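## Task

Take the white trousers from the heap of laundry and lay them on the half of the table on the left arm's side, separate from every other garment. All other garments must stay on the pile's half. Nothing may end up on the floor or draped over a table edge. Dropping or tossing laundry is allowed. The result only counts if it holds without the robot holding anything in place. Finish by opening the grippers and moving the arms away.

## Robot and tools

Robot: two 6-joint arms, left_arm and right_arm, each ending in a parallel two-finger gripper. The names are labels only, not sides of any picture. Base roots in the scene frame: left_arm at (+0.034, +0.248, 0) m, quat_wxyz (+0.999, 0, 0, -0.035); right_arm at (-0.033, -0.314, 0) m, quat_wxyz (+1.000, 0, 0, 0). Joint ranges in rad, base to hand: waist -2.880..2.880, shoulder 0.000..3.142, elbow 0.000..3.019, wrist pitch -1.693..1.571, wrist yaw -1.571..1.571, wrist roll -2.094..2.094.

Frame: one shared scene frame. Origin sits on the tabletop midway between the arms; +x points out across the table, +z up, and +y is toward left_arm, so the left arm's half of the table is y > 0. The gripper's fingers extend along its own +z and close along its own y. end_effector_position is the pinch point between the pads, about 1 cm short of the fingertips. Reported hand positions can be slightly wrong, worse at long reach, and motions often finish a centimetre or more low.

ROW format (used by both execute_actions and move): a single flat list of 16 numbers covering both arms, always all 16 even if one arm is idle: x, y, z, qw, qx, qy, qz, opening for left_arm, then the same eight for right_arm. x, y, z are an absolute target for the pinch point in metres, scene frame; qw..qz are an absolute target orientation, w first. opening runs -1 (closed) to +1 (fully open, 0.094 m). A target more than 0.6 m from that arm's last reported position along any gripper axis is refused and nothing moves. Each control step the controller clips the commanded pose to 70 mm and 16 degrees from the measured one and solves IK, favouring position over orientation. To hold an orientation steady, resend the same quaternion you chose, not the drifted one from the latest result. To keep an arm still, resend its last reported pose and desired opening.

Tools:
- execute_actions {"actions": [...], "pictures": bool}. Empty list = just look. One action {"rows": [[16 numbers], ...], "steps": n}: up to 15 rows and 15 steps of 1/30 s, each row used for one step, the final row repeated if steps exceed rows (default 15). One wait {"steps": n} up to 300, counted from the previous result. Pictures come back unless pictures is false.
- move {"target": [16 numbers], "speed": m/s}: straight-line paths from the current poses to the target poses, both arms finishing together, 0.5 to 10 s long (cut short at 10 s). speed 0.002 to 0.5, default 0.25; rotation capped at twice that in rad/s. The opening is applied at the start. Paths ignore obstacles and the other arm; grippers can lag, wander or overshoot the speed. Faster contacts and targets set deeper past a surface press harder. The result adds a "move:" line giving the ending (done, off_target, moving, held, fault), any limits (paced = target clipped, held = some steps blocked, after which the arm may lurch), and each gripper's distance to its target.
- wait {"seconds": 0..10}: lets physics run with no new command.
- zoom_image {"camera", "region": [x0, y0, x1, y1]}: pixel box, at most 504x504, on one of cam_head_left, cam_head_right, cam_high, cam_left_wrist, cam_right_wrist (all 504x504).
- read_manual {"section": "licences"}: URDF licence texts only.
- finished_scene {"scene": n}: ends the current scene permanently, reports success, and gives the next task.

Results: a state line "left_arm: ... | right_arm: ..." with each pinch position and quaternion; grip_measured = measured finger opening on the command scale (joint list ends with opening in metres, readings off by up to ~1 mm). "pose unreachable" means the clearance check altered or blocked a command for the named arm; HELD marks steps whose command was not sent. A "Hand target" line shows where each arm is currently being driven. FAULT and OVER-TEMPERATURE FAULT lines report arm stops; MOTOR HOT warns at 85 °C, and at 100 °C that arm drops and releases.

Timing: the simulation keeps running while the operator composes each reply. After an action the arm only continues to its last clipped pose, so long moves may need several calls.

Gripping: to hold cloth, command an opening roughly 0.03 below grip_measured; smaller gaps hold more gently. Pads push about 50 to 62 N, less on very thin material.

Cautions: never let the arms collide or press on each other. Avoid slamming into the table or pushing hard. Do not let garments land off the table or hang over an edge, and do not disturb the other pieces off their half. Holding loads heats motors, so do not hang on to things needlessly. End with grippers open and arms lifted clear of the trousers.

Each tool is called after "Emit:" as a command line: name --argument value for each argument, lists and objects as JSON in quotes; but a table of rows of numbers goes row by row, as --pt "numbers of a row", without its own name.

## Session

Emit:
execute_actions --actions '[]'

Scene clock: 0.00 s of 6000.00 s.
left_arm: end_effector_position=(+0.5520, +0.2211, +0.4907) grip_measured=+1.000 end_effector_quat_wxyz=(+0.707, +0.010, +0.707, -0.019) | right_arm: end_effector_position=(+0.4802, -0.3211, +0.5112) grip_measured=+1.000 end_effector_quat_wxyz=(+0.719, +0.004, +0.695, -0.010)
Joint positions: left_arm=[ 0.014  1.044  1.041  0.003 -0.014 -0.013  0.094] | right_arm=[-0.009  1.032  1.064  0.002  0.011 -0.009  0.094]
Joint velocities: left_arm=[ 0.015 -0.015 -0.007 -0.017  0.022 -0.022  0.   ] | right_arm=[-0.005 -0.005 -0.007  0.002 -0.037  0.007  0.   ]
Motor temperatures (°C, as the motors report them): left_arm=[27 31 30 25 26 26] | right_arm=[26 30 30 26 28 28]
Hand target (left_arm): +0.551, +0.221, +0.512; +0.720, +0.009, +0.694, -0.020
Hand target (right_arm): +0.478, -0.321, +0.533; +0.732, +0.004, +0.681, -0.011

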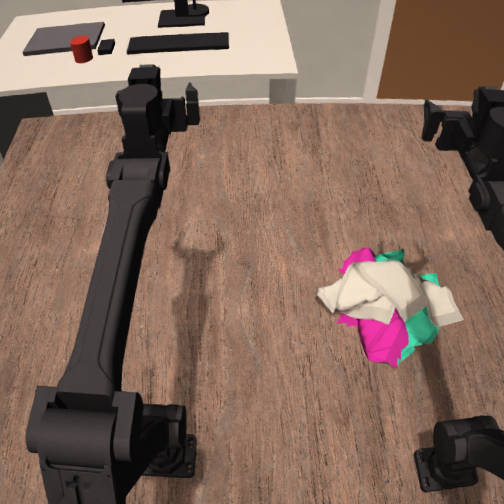

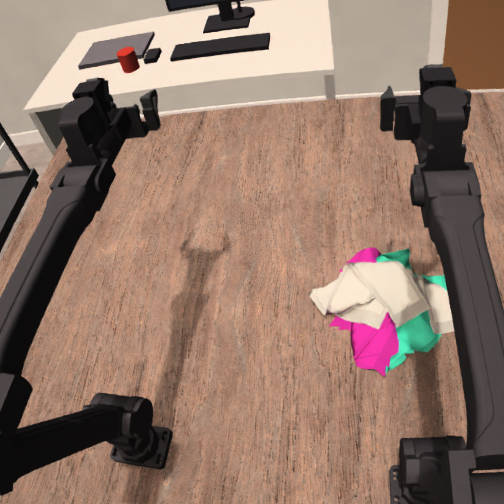

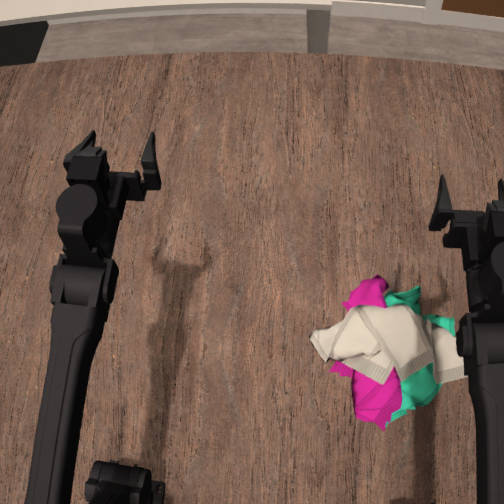

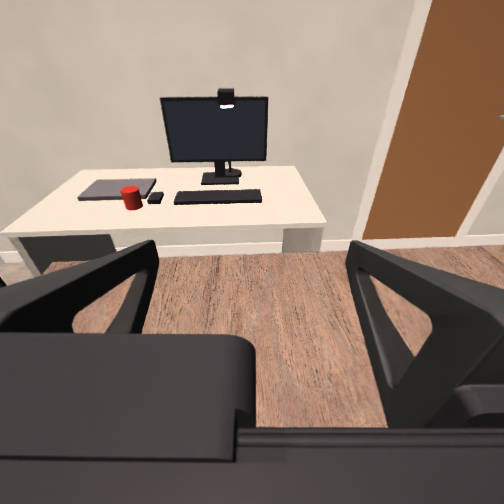

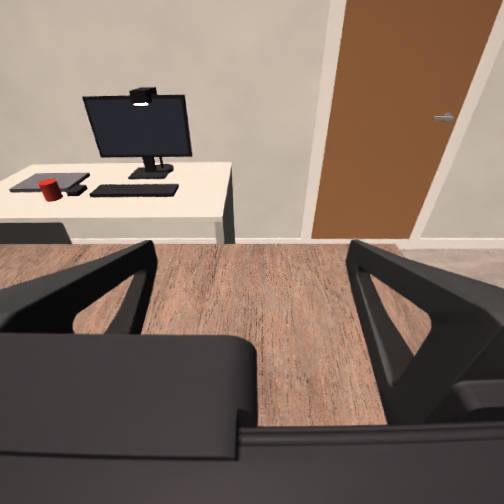

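Emit:
move --target '[0.46, -0.15, 0.17, 0, 0, 1, 0, 0.7, 0.3, -0.58, 0.3, 0.2, -0.2, 0.96, 0, 1]' --speed 0.4

Scene clock: 11.37 s of 6000.00 s.
left_arm: end_effector_position=(+0.4595, -0.1378, +0.1477) grip_measured=+0.703 end_effector_quat_wxyz=(-0.013, +0.004, +0.999, +0.029) | right_arm: end_effector_position=(+0.2989, -0.5727, +0.2731) grip_measured=+1.000 end_effector_quat_wxyz=(+0.180, -0.203, +0.963, +0.007)
Joint positions: left_arm=[-0.674  1.913  1.725 -1.441 -0.027 -0.736  0.08 ] | right_arm=[-0.784  1.312  1.293 -1.359 -0.308 -1.17   0.094]
Joint velocities: left_arm=[-0.015  0.005  0.002  0.022 -0.037 -0.022  0.   ] | right_arm=[-0.005 -0.005 -0.002 -0.012 -0.037 -0.051  0.   ]
Motor temperatures (°C, as the motors report them): left_arm=[27 31 34 26 26 26] | right_arm=[26 30 35 26 28 28]
Hand target (left_arm): +0.466, -0.150, +0.171; +0.005, +0.000, +1.000, +0.011
Hand target (right_arm): +0.303, -0.579, +0.294; +0.189, -0.211, +0.959, -0.010
Off the commanded pose (left_arm): 0.025 m, 4 deg.
Off the commanded pose (right_arm): 0.028 m, 3 deg.
After step 90, 5.70 s passed at rest.
move: off_target (left_arm, right_arm)

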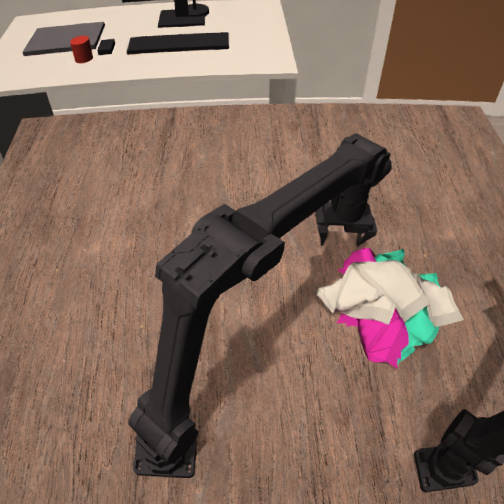

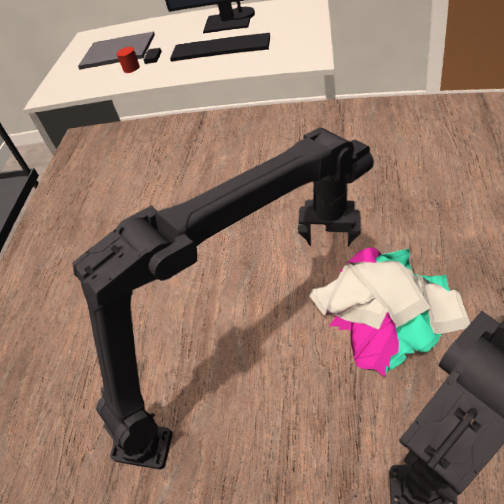

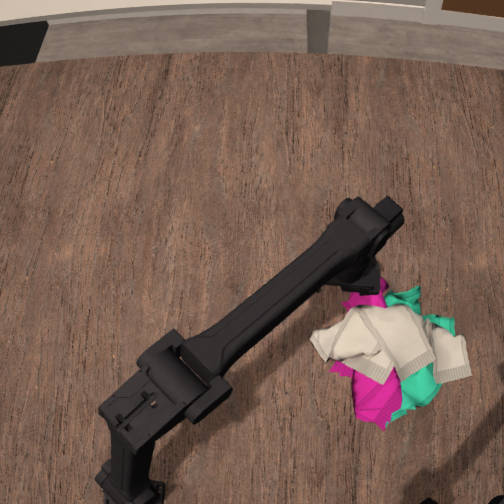

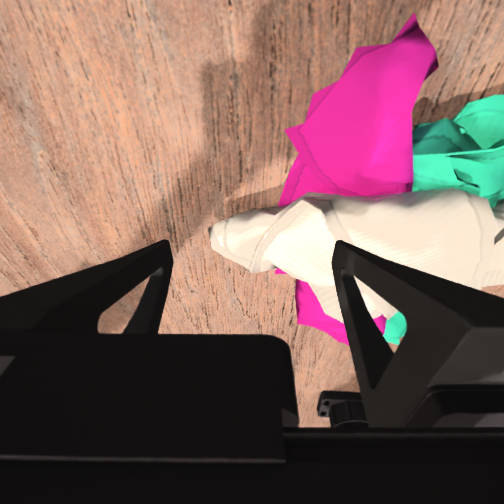

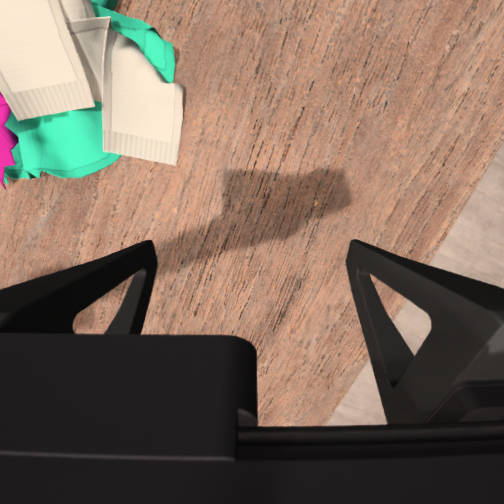

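Emit:
move --target '[0.38, -0.13, 0.09, 0, 0.7071, 0.7071, 0, 0.8, 0.2989, -0.5727, 0.2731, 0.18, -0.203, 0.963, 0.007, 1]' --speed 0.3

Scene clock: 28.70 s of 6000.00 s.
left_arm: end_effector_position=(+0.3837, -0.1238, +0.0779) grip_measured=+0.797 end_effector_quat_wxyz=(-0.016, +0.696, +0.718, +0.003) | right_arm: end_effector_position=(+0.2980, -0.5718, +0.2708) grip_measured=+1.000 end_effector_quat_wxyz=(+0.178, -0.203, +0.963, +0.009)
Joint positions: left_arm=[-0.747  1.793  1.357 -1.167 -0.004  0.724  0.084] | right_arm=[-0.784  1.312  1.287 -1.359 -0.308 -1.171  0.094]
Joint velocities: left_arm=[-0.005 -0.005  0.002  0.007  0.007  0.066 -0.003] | right_arm=[-0.024 -0.005  0.002 -0.012 -0.037  0.007  0.   ]
Motor temperatures (°C, as the motors report them): left_arm=[27 32 36 25 26 26] | right_arm=[26 31 37 26 28 28]
Hand target (left_arm): +0.380, -0.131, +0.090; +0.000, +0.707, +0.707, -0.000
Hand target (right_arm): +0.299, -0.573, +0.273; +0.180, -0.203, +0.963, +0.007
Off the commanded pose (left_arm): 0.014 m, 3 deg.
Off the commanded pose (right_arm): 0.003 m, 0 deg.
After step 90, 11.13 s passed at rest.
move: off_target (left_arm)

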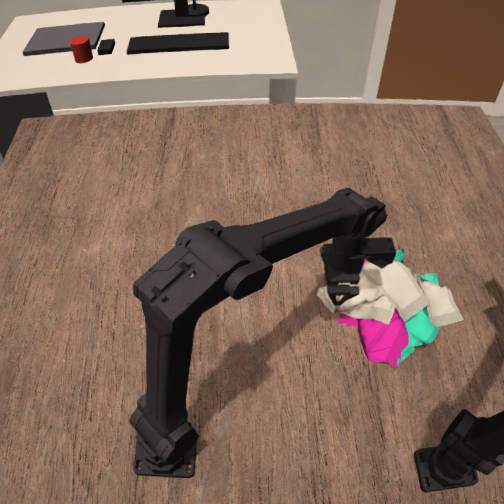

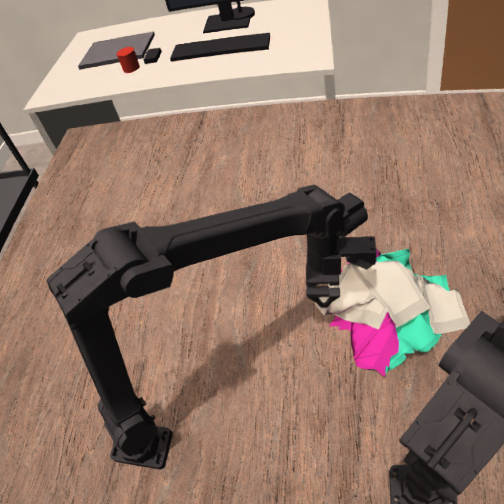

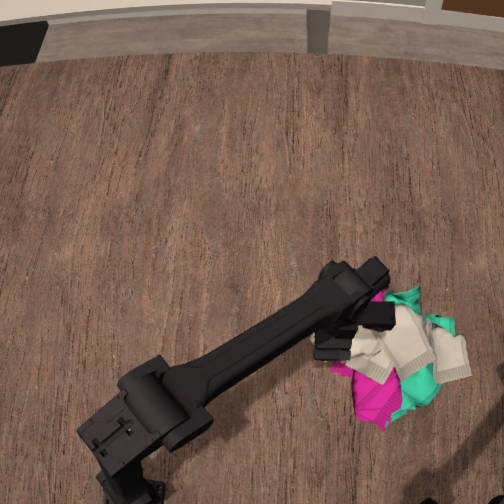

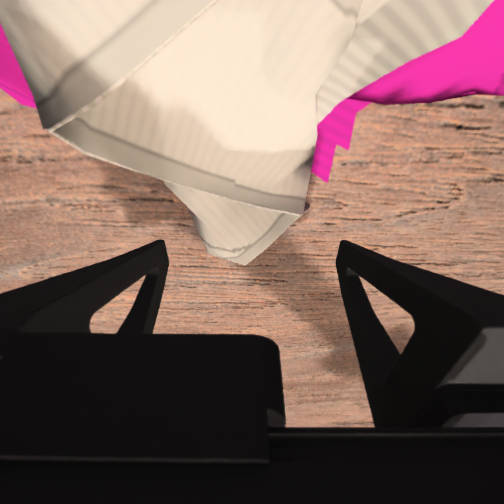

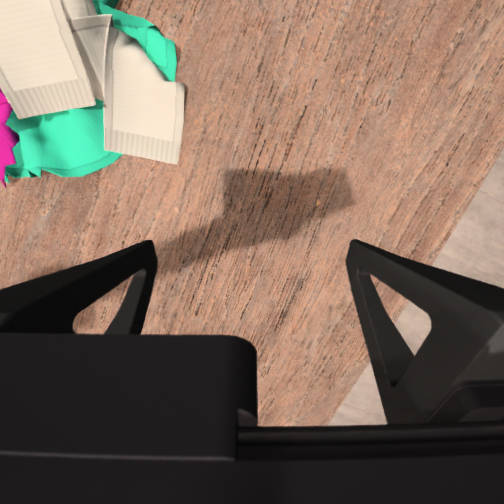

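Emit:
move --target '[0.385, -0.122, 0.003, 0, 0.7071, 0.7071, 0, 0.8, 0.298, -0.5718, 0.2708, 0.178, -0.203, 0.963, 0.009, 1]' --speed 0.1

Scene clock: 40.03 s of 6000.00 s.
left_arm: end_effector_position=(+0.3839, -0.1244, +0.0128) grip_measured=+0.797 end_effector_quat_wxyz=(+0.006, +0.704, +0.710, +0.001) | right_arm: end_effector_position=(+0.2971, -0.5708, +0.2686) grip_measured=+1.000 end_effector_quat_wxyz=(+0.177, -0.203, +0.963, +0.011)
Joint positions: left_arm=[-0.747  1.854  1.252 -0.957 -0.002  0.746  0.084] | right_arm=[-0.784  1.312  1.282 -1.359 -0.308 -1.171  0.094]
Joint velocities: left_arm=[-0.005 -0.005  0.007 -0.012 -0.007 -0.037 -0.   ] | right_arm=[ 0.005 -0.005 -0.002 -0.007 -0.007  0.007  0.   ]
Motor temperatures (°C, as the motors report them): left_arm=[27 32 35 25 26 26] | right_arm=[26 31 37 26 28 28]
Hand target (left_arm): +0.385, -0.122, +0.003; -0.000, +0.707, +0.707, -0.000
Hand target (right_arm): +0.298, -0.572, +0.271; +0.178, -0.203, +0.963, +0.009
Off the commanded pose (left_arm): 0.010 m, 1 deg.
Off the commanded pose (right_arm): 0.003 m, 0 deg.
After step 90, 7.23 s passed at rest.
move: done

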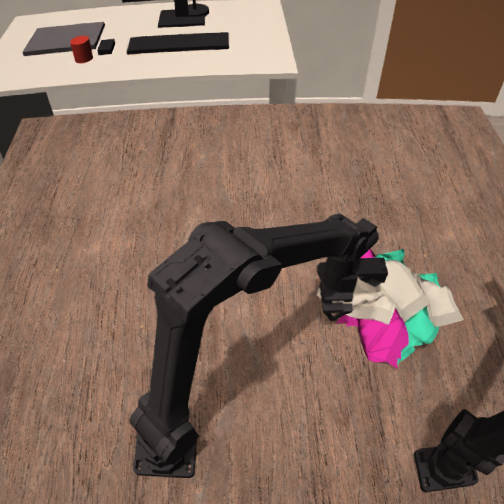

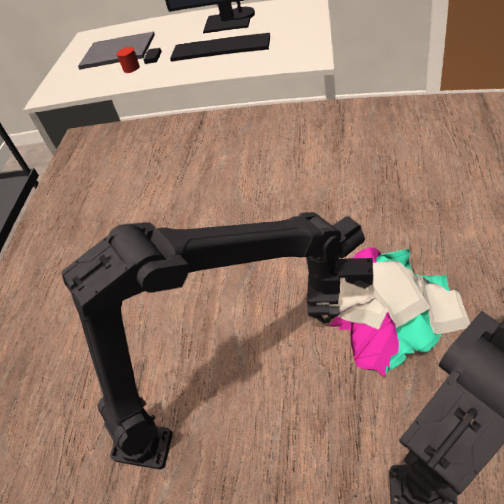

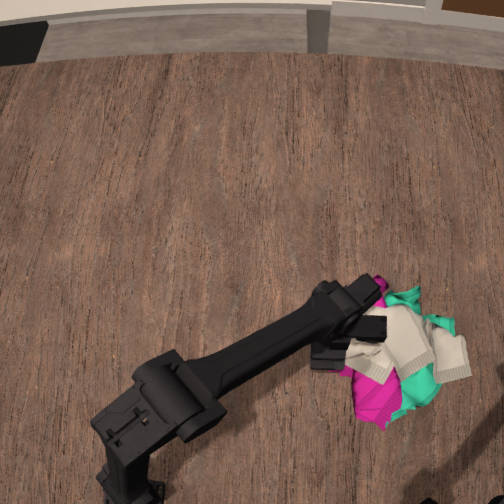

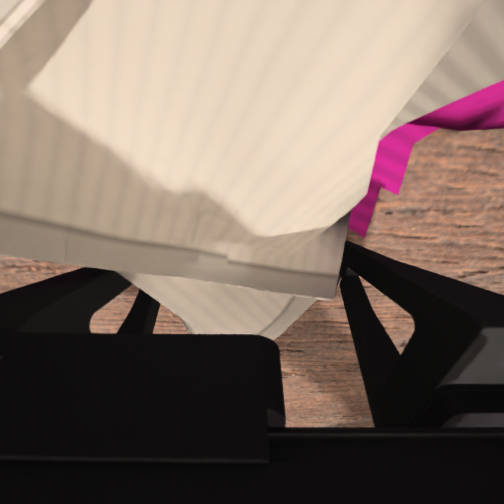

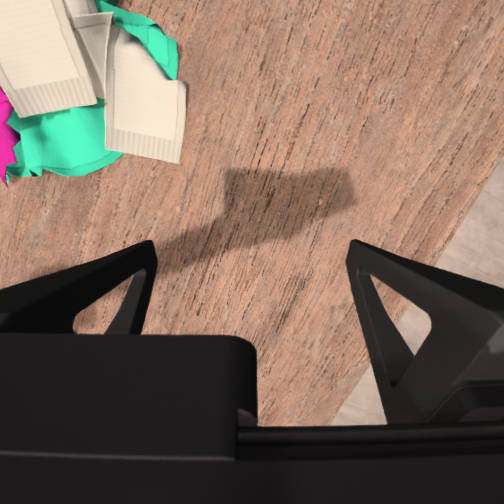

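Emit:
move --target '[0.385, -0.122, 0.001, 0, 0.7071, 0.7071, 0, -1, 0.2971, -0.5708, 0.2686, 0.177, -0.203, 0.963, 0.011, 1]' --speed 0.1

Emit:
move --target '[0.39, -0.13, 0.2, 0, 0.7071, 0.7071, 0, -1, 0.2971, -0.5708, 0.2686, 0.177, -0.203, 0.963, 0.011, 1]' --speed 0.12

Scene clock: 50.80 s of 6000.00 s.
left_arm: end_effector_position=(+0.3844, -0.1249, +0.0128) grip_measured=-0.949 end_effector_quat_wxyz=(+0.007, +0.704, +0.710, +0.001) | right_arm: end_effector_position=(+0.2961, -0.5699, +0.2663) grip_measured=+1.000 end_effector_quat_wxyz=(+0.175, -0.202, +0.963, +0.013)
Joint positions: left_arm=[-0.747  1.854  1.252 -0.954 -0.002  0.747  0.002] | right_arm=[-0.784  1.312  1.277 -1.359 -0.308 -1.171  0.094]
Joint velocities: left_arm=[ 0.005 -0.015  0.012  0.017 -0.022 -0.022 -0.002] | right_arm=[ 0.015 -0.005  0.007  0.002  0.022  0.007  0.   ]
Motor temperatures (°C, as the motors report them): left_arm=[27 32 34 25 26 26] | right_arm=[26 31 36 26 28 28]
Hand target (left_arm): +0.385, -0.122, +0.001; -0.000, +0.707, +0.707, +0.000
Hand target (right_arm): +0.297, -0.571, +0.269; +0.177, -0.203, +0.963, +0.011
Off the commanded pose (left_arm): 0.012 m, 1 deg.
Off the commanded pose (right_arm): 0.003 m, 0 deg.
After step 90, 7.07 s passed at rest.
move: off_target (left_arm)

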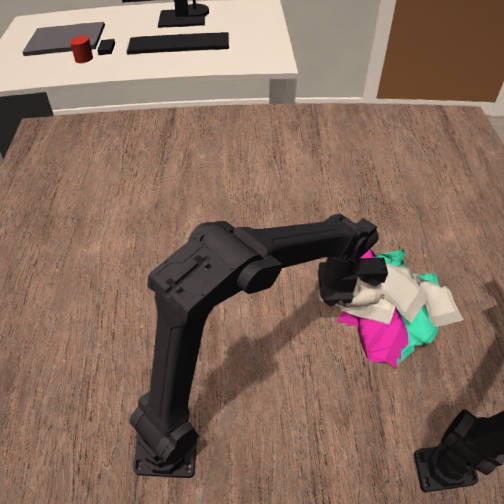

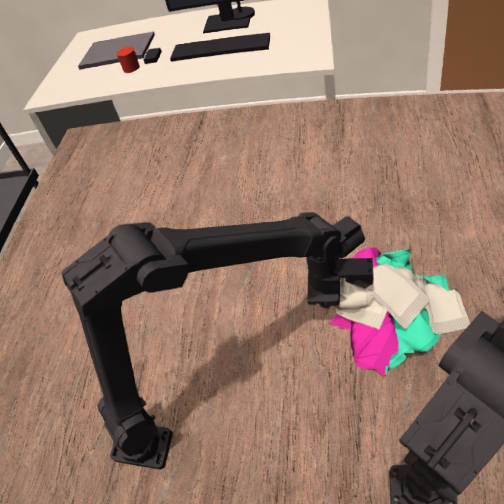

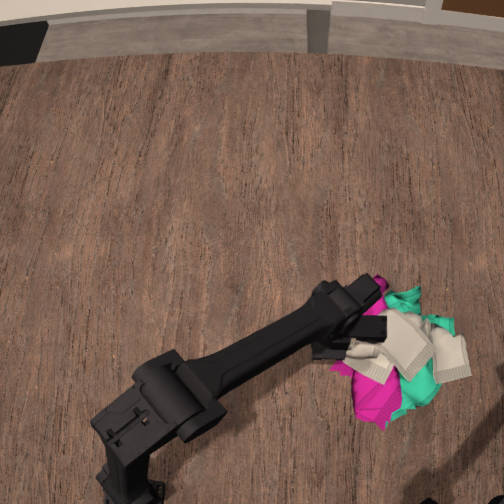

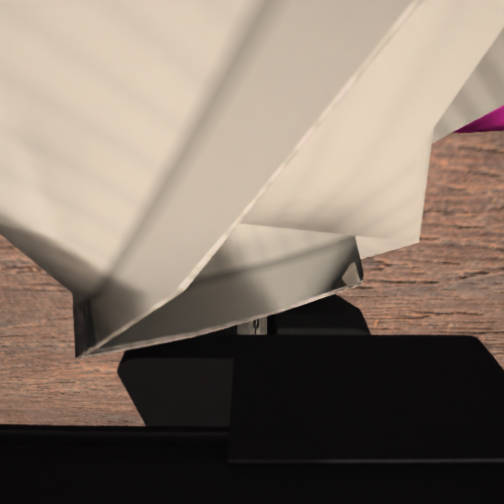

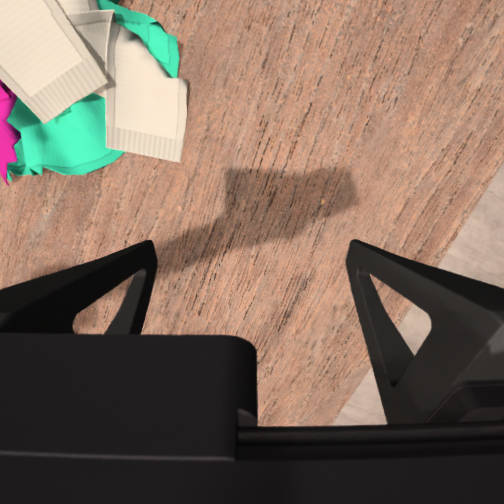

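Scene clock: 52.77 s of 6000.00 s.
left_arm: end_effector_position=(+0.3808, -0.1210, +0.1731) grip_measured=-0.949 end_effector_quat_wxyz=(-0.029, +0.704, +0.709, +0.002) | right_arm: end_effector_position=(+0.2953, -0.5690, +0.2642) grip_measured=+1.000 end_effector_quat_wxyz=(+0.174, -0.202, +0.964, +0.015)
Joint positions: left_arm=[-0.747  1.721  1.52  -1.428 -0.002  0.747  0.002] | right_arm=[-0.784  1.312  1.272 -1.359 -0.308 -1.171  0.094]
Joint velocities: left_arm=[ 0.005 -0.005 -0.002 -0.002 -0.051  0.022 -0.   ] | right_arm=[-0.005 -0.015  0.027 -0.017  0.022  0.051  0.   ]
Motor temperatures (°C, as the motors report them): left_arm=[27 32 34 25 26 26] | right_arm=[26 31 36 26 28 28]
Hand target (left_arm): +0.390, -0.129, +0.200; +0.000, +0.707, +0.707, +0.000
Hand target (right_arm): +0.297, -0.571, +0.269; +0.177, -0.203, +0.963, +0.011
Off the commanded pose (left_arm): 0.030 m, 3 deg.
Off the commanded pose (right_arm): 0.005 m, 1 deg.
move: off_target (left_arm)

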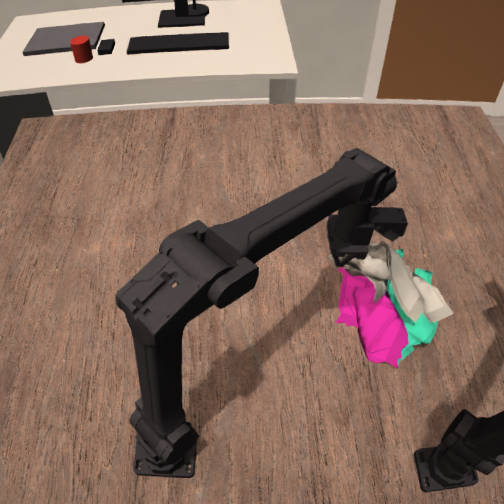

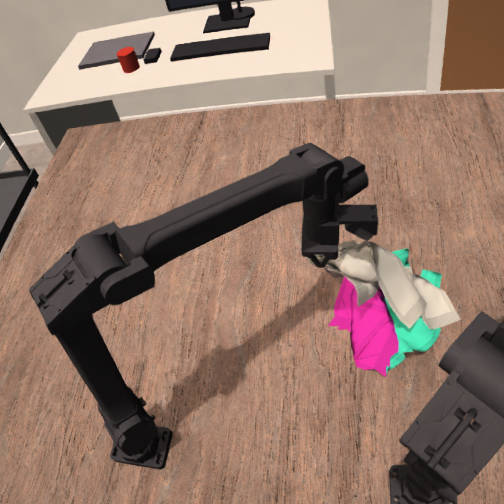

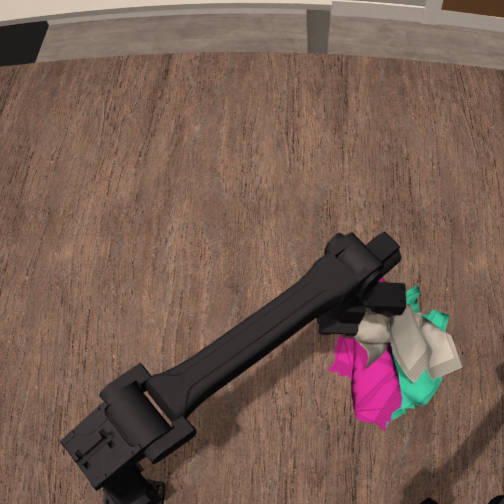

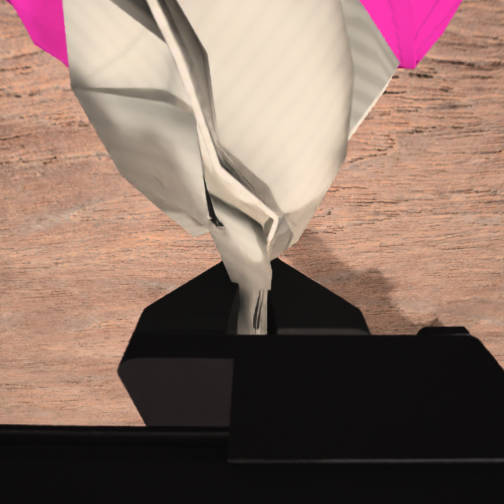

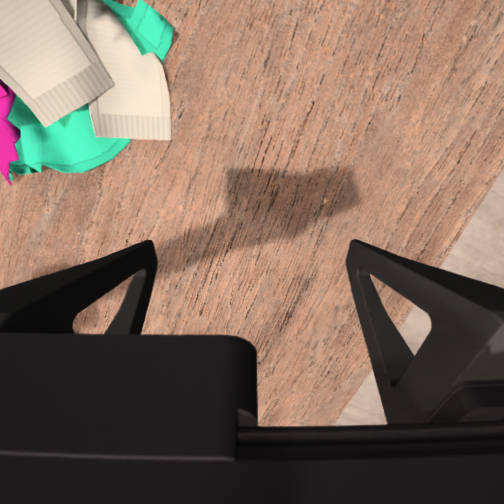

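Emit:
move --target '[0.44, -0.16, 0.58, 0.351, 0.369, 0.847, -0.153, -1, 0.2953, -0.569, 0.2642, 0.174, -0.202, 0.964, 0.015, 1]' --speed 0.13

Scene clock: 62.53 s of 6000.00 s.
left_arm: end_effector_position=(+0.4378, -0.1610, +0.5635) grip_measured=-0.949 end_effector_quat_wxyz=(+0.335, +0.374, +0.851, -0.153) | right_arm: end_effector_position=(+0.2943, -0.5681, +0.2620) grip_measured=+1.000 end_effector_quat_wxyz=(+0.172, -0.202, +0.964, +0.018)
Joint positions: left_arm=[-0.709  1.616  2.285 -1.488  0.044  0.032  0.002] | right_arm=[-0.784  1.312  1.266 -1.359 -0.308 -1.171  0.094]
Joint velocities: left_arm=[-0.005 -0.005  0.007 -0.002 -0.007 -0.022 -0.001] | right_arm=[-0.015 -0.005  0.012 -0.022  0.007 -0.022  0.   ]
Motor temperatures (°C, as the motors report them): left_arm=[27 32 36 25 26 26] | right_arm=[26 31 36 26 28 28]
Hand target (left_arm): +0.441, -0.159, +0.580; +0.349, +0.363, +0.849, -0.158
Hand target (right_arm): +0.295, -0.569, +0.264; +0.174, -0.202, +0.964, +0.015
Off the commanded pose (left_arm): 0.017 m, 2 deg.
Off the commanded pose (right_arm): 0.003 m, 0 deg.
After step 110, 1.20 s passed at rest.
move: off_target (left_arm)

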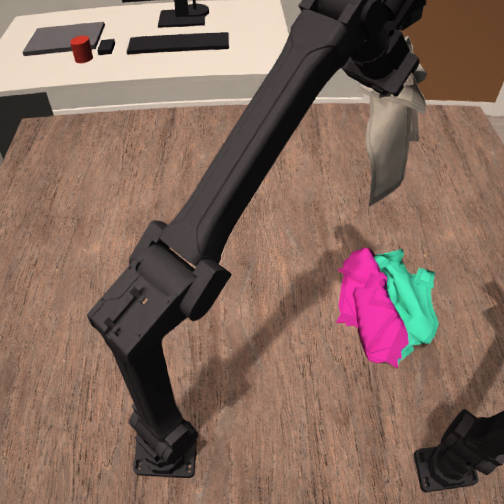

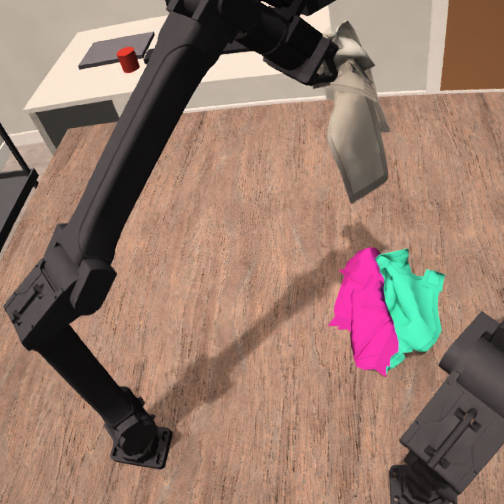

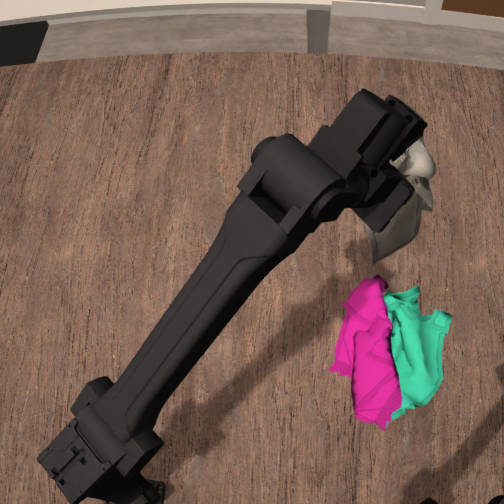

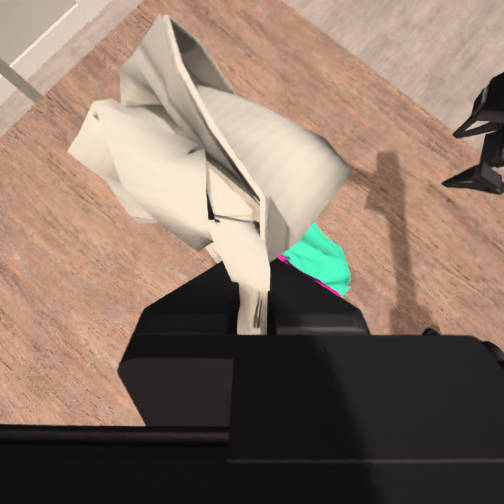

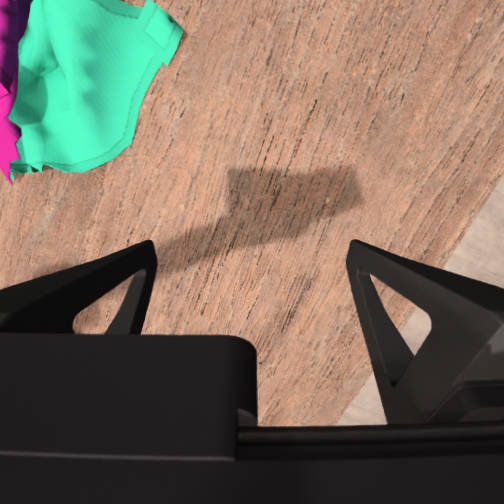

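Emit:
move --target '[0.54, 0.33, 0.52, 0.383, 0, 0.924, 0, -1, 0.2943, -0.5681, 0.262, 0.172, -0.202, 0.964, 0.018, 1]' --speed 0.25

Emit:
move --target '[0.6, 0.34, 0.09, 0.2, 0, 0.98, 0, -1, 0.2943, -0.5681, 0.262, 0.172, -0.202, 0.964, 0.018, 1]' --speed 0.25

Scene clock: 70.77 s of 6000.00 s.
left_arm: end_effector_position=(+0.5257, +0.3307, +0.5105) grip_measured=-0.949 end_effector_quat_wxyz=(+0.369, -0.008, +0.930, -0.004) | right_arm: end_effector_position=(+0.2934, -0.5671, +0.2597) grip_measured=+1.000 end_effector_quat_wxyz=(+0.171, -0.201, +0.964, +0.020)
Joint positions: left_arm=[ 0.29   1.32   1.799 -1.307  0.153  0.144  0.002] | right_arm=[-0.784  1.312  1.261 -1.359 -0.308 -1.171  0.094]
Joint velocities: left_arm=[-0.005  0.005 -0.002 -0.007 -0.007  0.037 -0.001] | right_arm=[-0.005 -0.005 -0.002  0.002  0.007 -0.022  0.   ]
Motor temperatures (°C, as the motors report them): left_arm=[27 32 37 26 26 26] | right_arm=[26 31 36 26 28 28]
Hand target (left_arm): +0.530, +0.332, +0.519; +0.382, -0.000, +0.924, -0.000
Hand target (right_arm): +0.294, -0.568, +0.262; +0.172, -0.202, +0.964, +0.018
Off the commanded pose (left_arm): 0.017 m, 2 deg.
Off the commanded pose (right_arm): 0.003 m, 0 deg.
move: off_target (left_arm)

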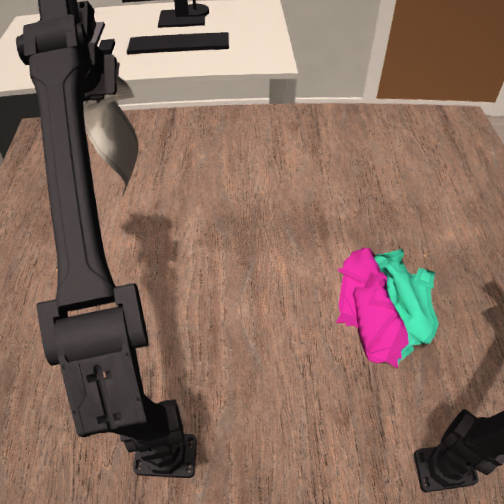

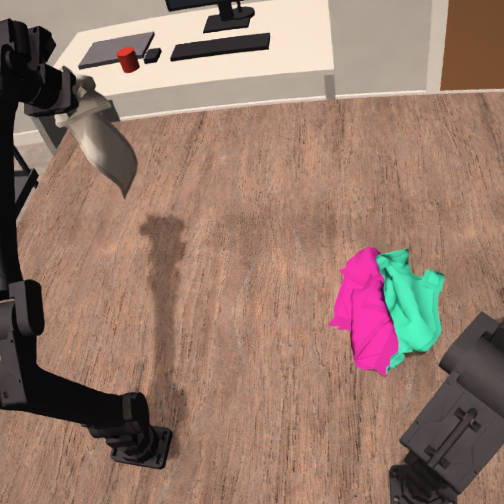

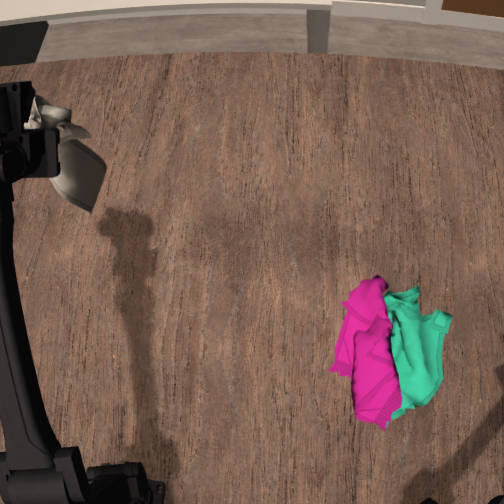

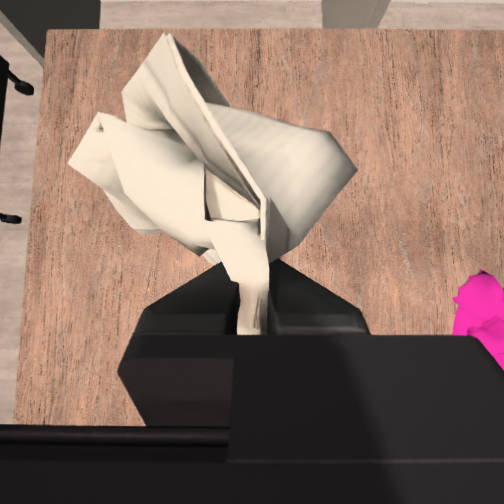

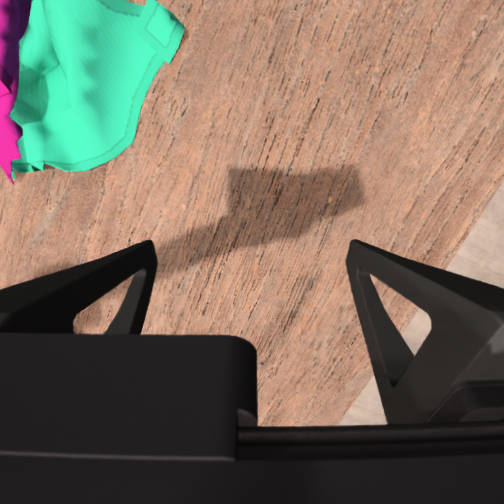

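Scene clock: 72.93 s of 6000.00 s.
left_arm: end_effector_position=(+0.5917, +0.3479, +0.0827) grip_measured=-0.949 end_effector_quat_wxyz=(+0.187, -0.013, +0.982, -0.001) | right_arm: end_effector_position=(+0.2925, -0.5663, +0.2578) grip_measured=+1.000 end_effector_quat_wxyz=(+0.170, -0.201, +0.965, +0.022)
Joint positions: left_arm=[ 0.269  1.713  1.209 -0.697  0.071  0.161  0.002] | right_arm=[-0.784  1.312  1.257 -1.359 -0.308 -1.171  0.094]
Joint velocities: left_arm=[-0.015 -0.005  0.002 -0.022  0.022 -0.037  0.   ] | right_arm=[-0.005  0.005 -0.007  0.002  0.066 -0.037  0.   ]
Motor temperatures (°C, as the motors report them): left_arm=[27 32 36 26 26 26] | right_arm=[26 31 36 26 28 28]
Hand target (left_arm): +0.599, +0.341, +0.091; +0.200, +0.001, +0.980, +0.003
Hand target (right_arm): +0.294, -0.568, +0.262; +0.172, -0.202, +0.964, +0.018
Off the commanded pose (left_arm): 0.014 m, 2 deg.
Off the commanded pose (right_arm): 0.005 m, 1 deg.
move: off_target (left_arm)

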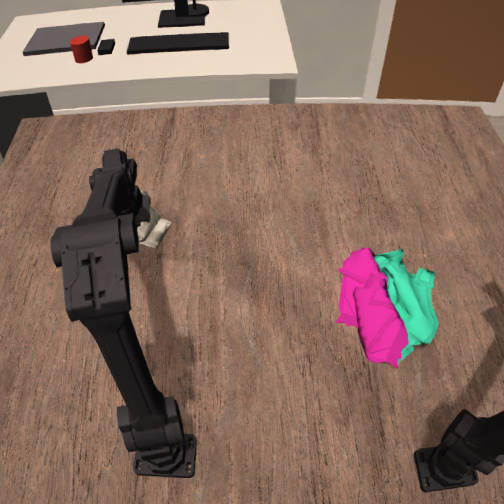

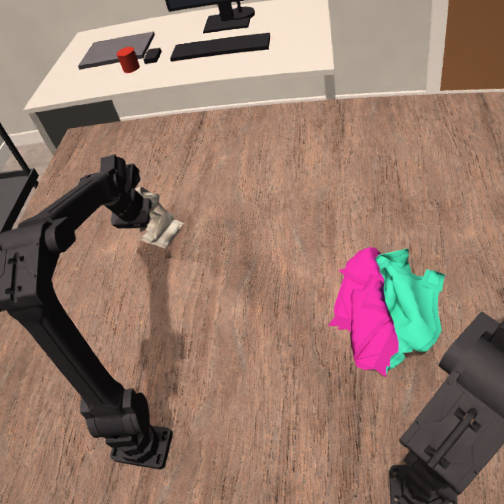

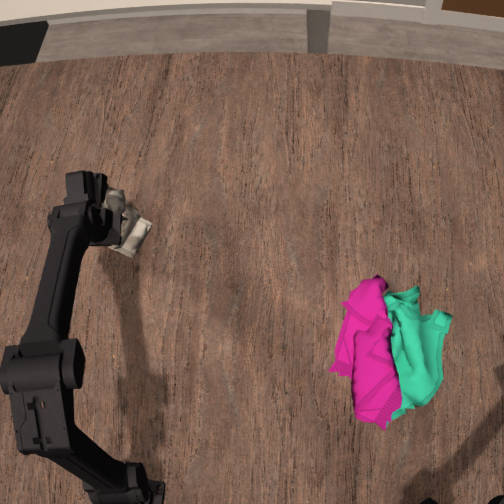

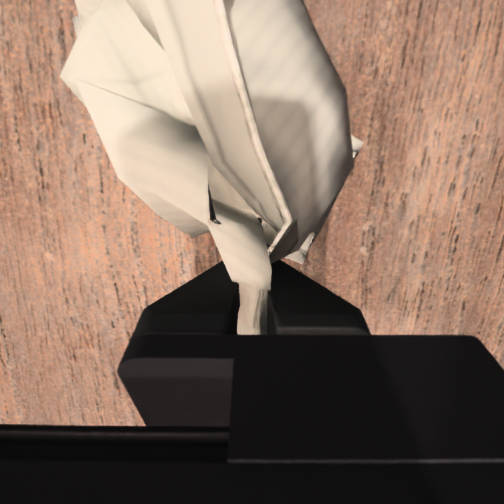

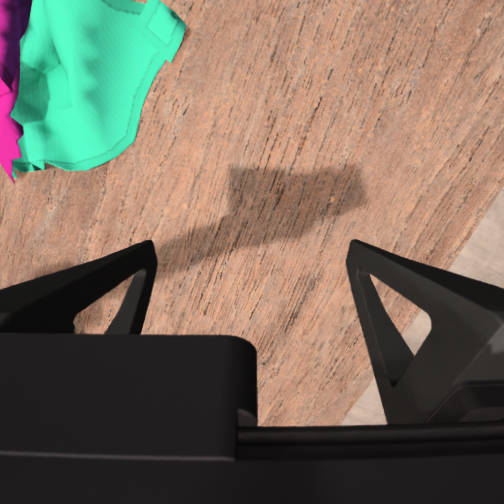

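Emit:
move --target '[0.6, 0.34, 0.09, 0.2, 0, 0.98, 0, 1, 0.2925, -0.5663, 0.2578, 0.17, -0.201, 0.965, 0.022, 1]' --speed 0.2

Emit:
move --target '[0.5, 0.37, 0.33, 0.3, 0, 0.954, 0, 1, 0.2925, -0.5663, 0.2578, 0.17, -0.201, 0.965, 0.022, 1]' --speed 0.3

Scene clock: 80.07 s of 6000.00 s.
left_arm: end_effector_position=(+0.5919, +0.3479, +0.0828) grip_measured=+1.000 end_effector_quat_wxyz=(+0.188, -0.013, +0.982, -0.001) | right_arm: end_effector_position=(+0.2916, -0.5653, +0.2556) grip_measured=+1.000 end_effector_quat_wxyz=(+0.168, -0.200, +0.965, +0.024)
Joint positions: left_arm=[ 0.269  1.713  1.209 -0.696  0.071  0.161  0.094] | right_arm=[-0.784  1.312  1.251 -1.359 -0.308 -1.171  0.094]
Joint velocities: left_arm=[ 0.005 -0.005  0.002 -0.002  0.007  0.037  0.   ] | right_arm=[-0.015 -0.005 -0.007 -0.017  0.007 -0.022  0.   ]
Motor temperatures (°C, as the motors report them): left_arm=[27 32 36 26 26 26] | right_arm=[26 31 36 26 28 28]
Hand target (left_arm): +0.600, +0.340, +0.090; +0.200, -0.000, +0.980, -0.000
Hand target (right_arm): +0.292, -0.566, +0.258; +0.170, -0.201, +0.965, +0.022
Off the commanded pose (left_arm): 0.013 m, 2 deg.
Off the commanded pose (right_arm): 0.003 m, 0 deg.
After step 90, 3.43 s passed at rest.
move: off_target (left_arm)

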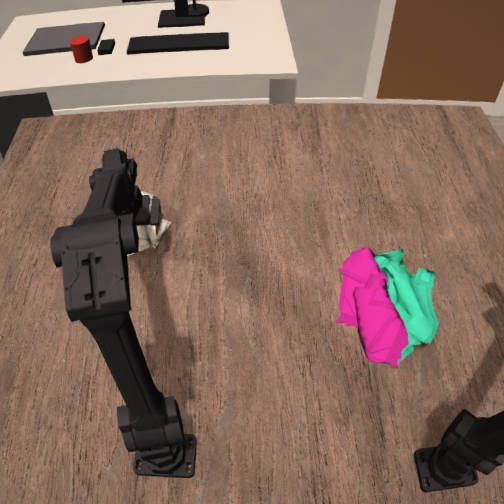

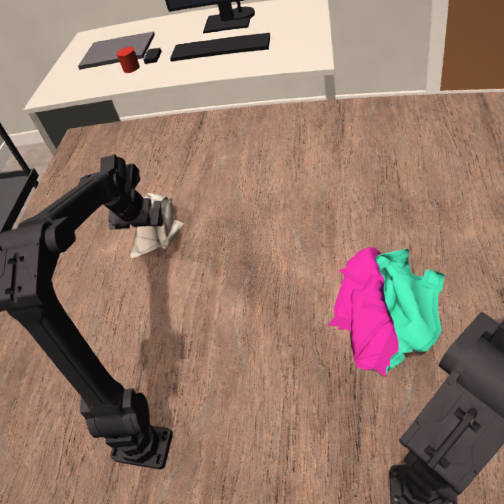

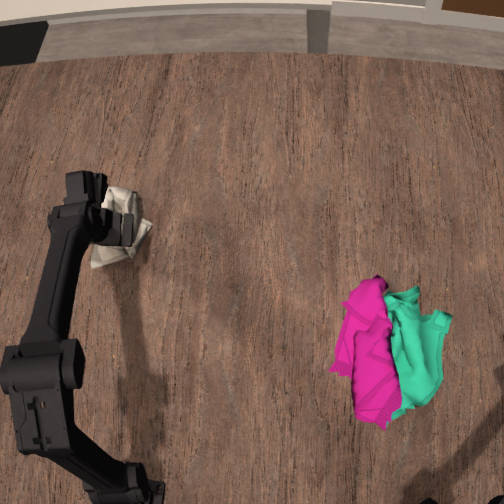

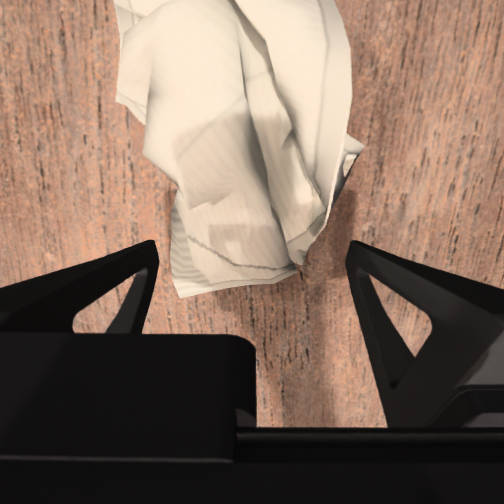

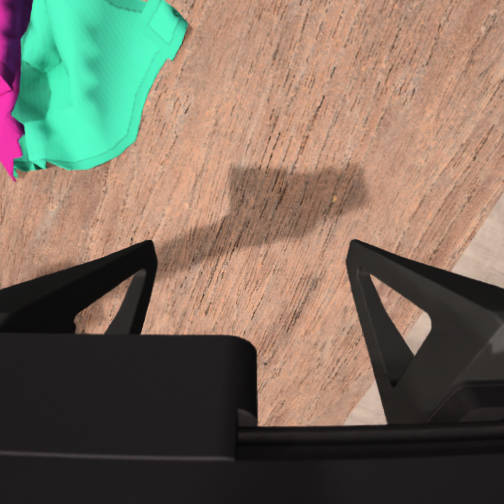

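Scene clock: 81.47 s of 6000.00 s.
left_arm: end_effector_position=(+0.4930, +0.3604, +0.3081) grip_measured=+1.000 end_effector_quat_wxyz=(+0.283, -0.004, +0.959, -0.009) | right_arm: end_effector_position=(+0.2907, -0.5645, +0.2537) grip_measured=+1.000 end_effector_quat_wxyz=(+0.167, -0.200, +0.965, +0.026)
Joint positions: left_arm=[ 0.376  1.238  1.251 -1.034  0.179  0.248  0.094] | right_arm=[-0.784  1.312  1.247 -1.359 -0.308 -1.171  0.094]
Joint velocities: left_arm=[-0.005 -0.005 -0.002 -0.012 -0.007  0.037  0.   ] | right_arm=[-0.005 -0.005  0.002 -0.012  0.051 -0.066  0.   ]
Motor temperatures (°C, as the motors report them): left_arm=[27 32 36 26 26 26] | right_arm=[26 31 36 26 28 28]
Hand target (left_arm): +0.499, +0.368, +0.329; +0.300, -0.001, +0.954, -0.002
Hand target (right_arm): +0.292, -0.566, +0.258; +0.170, -0.201, +0.965, +0.022
Off the commanded pose (left_arm): 0.025 m, 2 deg.
Off the commanded pose (right_arm): 0.005 m, 1 deg.
move: off_target (left_arm)

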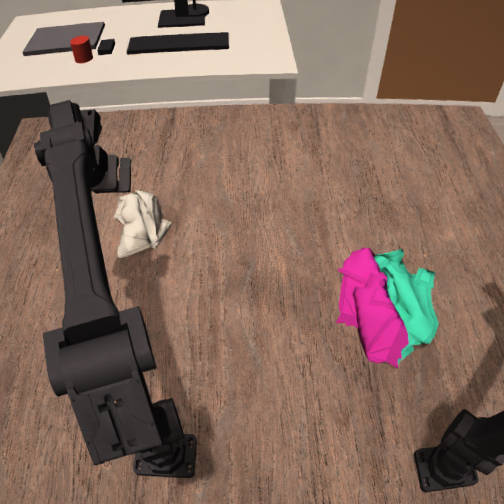

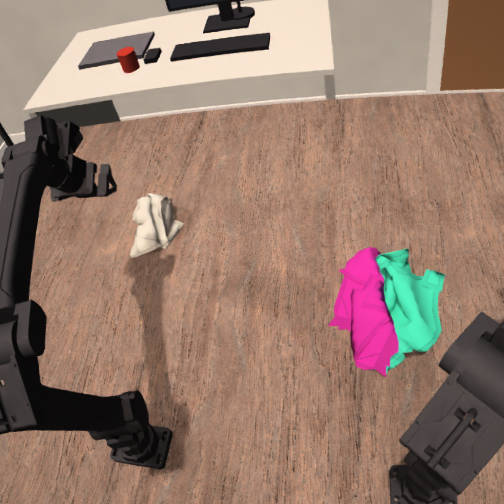

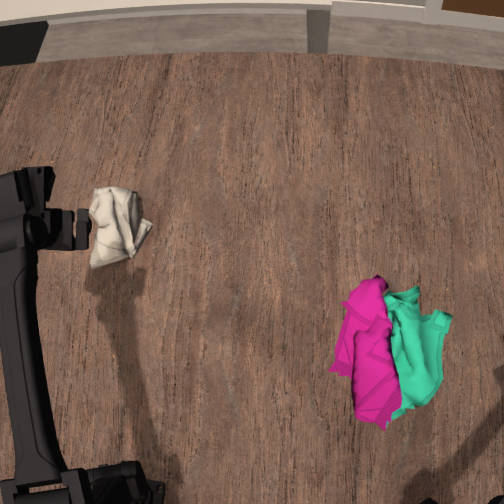

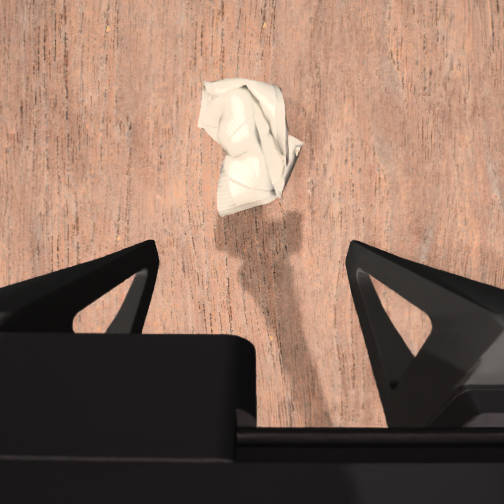

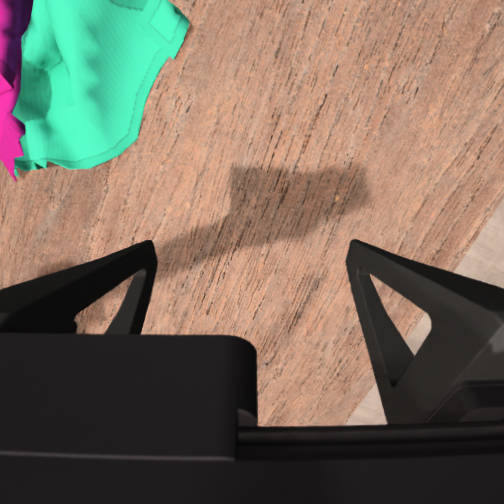

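Emit:
finished_scene --scene 2

The scene is finished: the task was done.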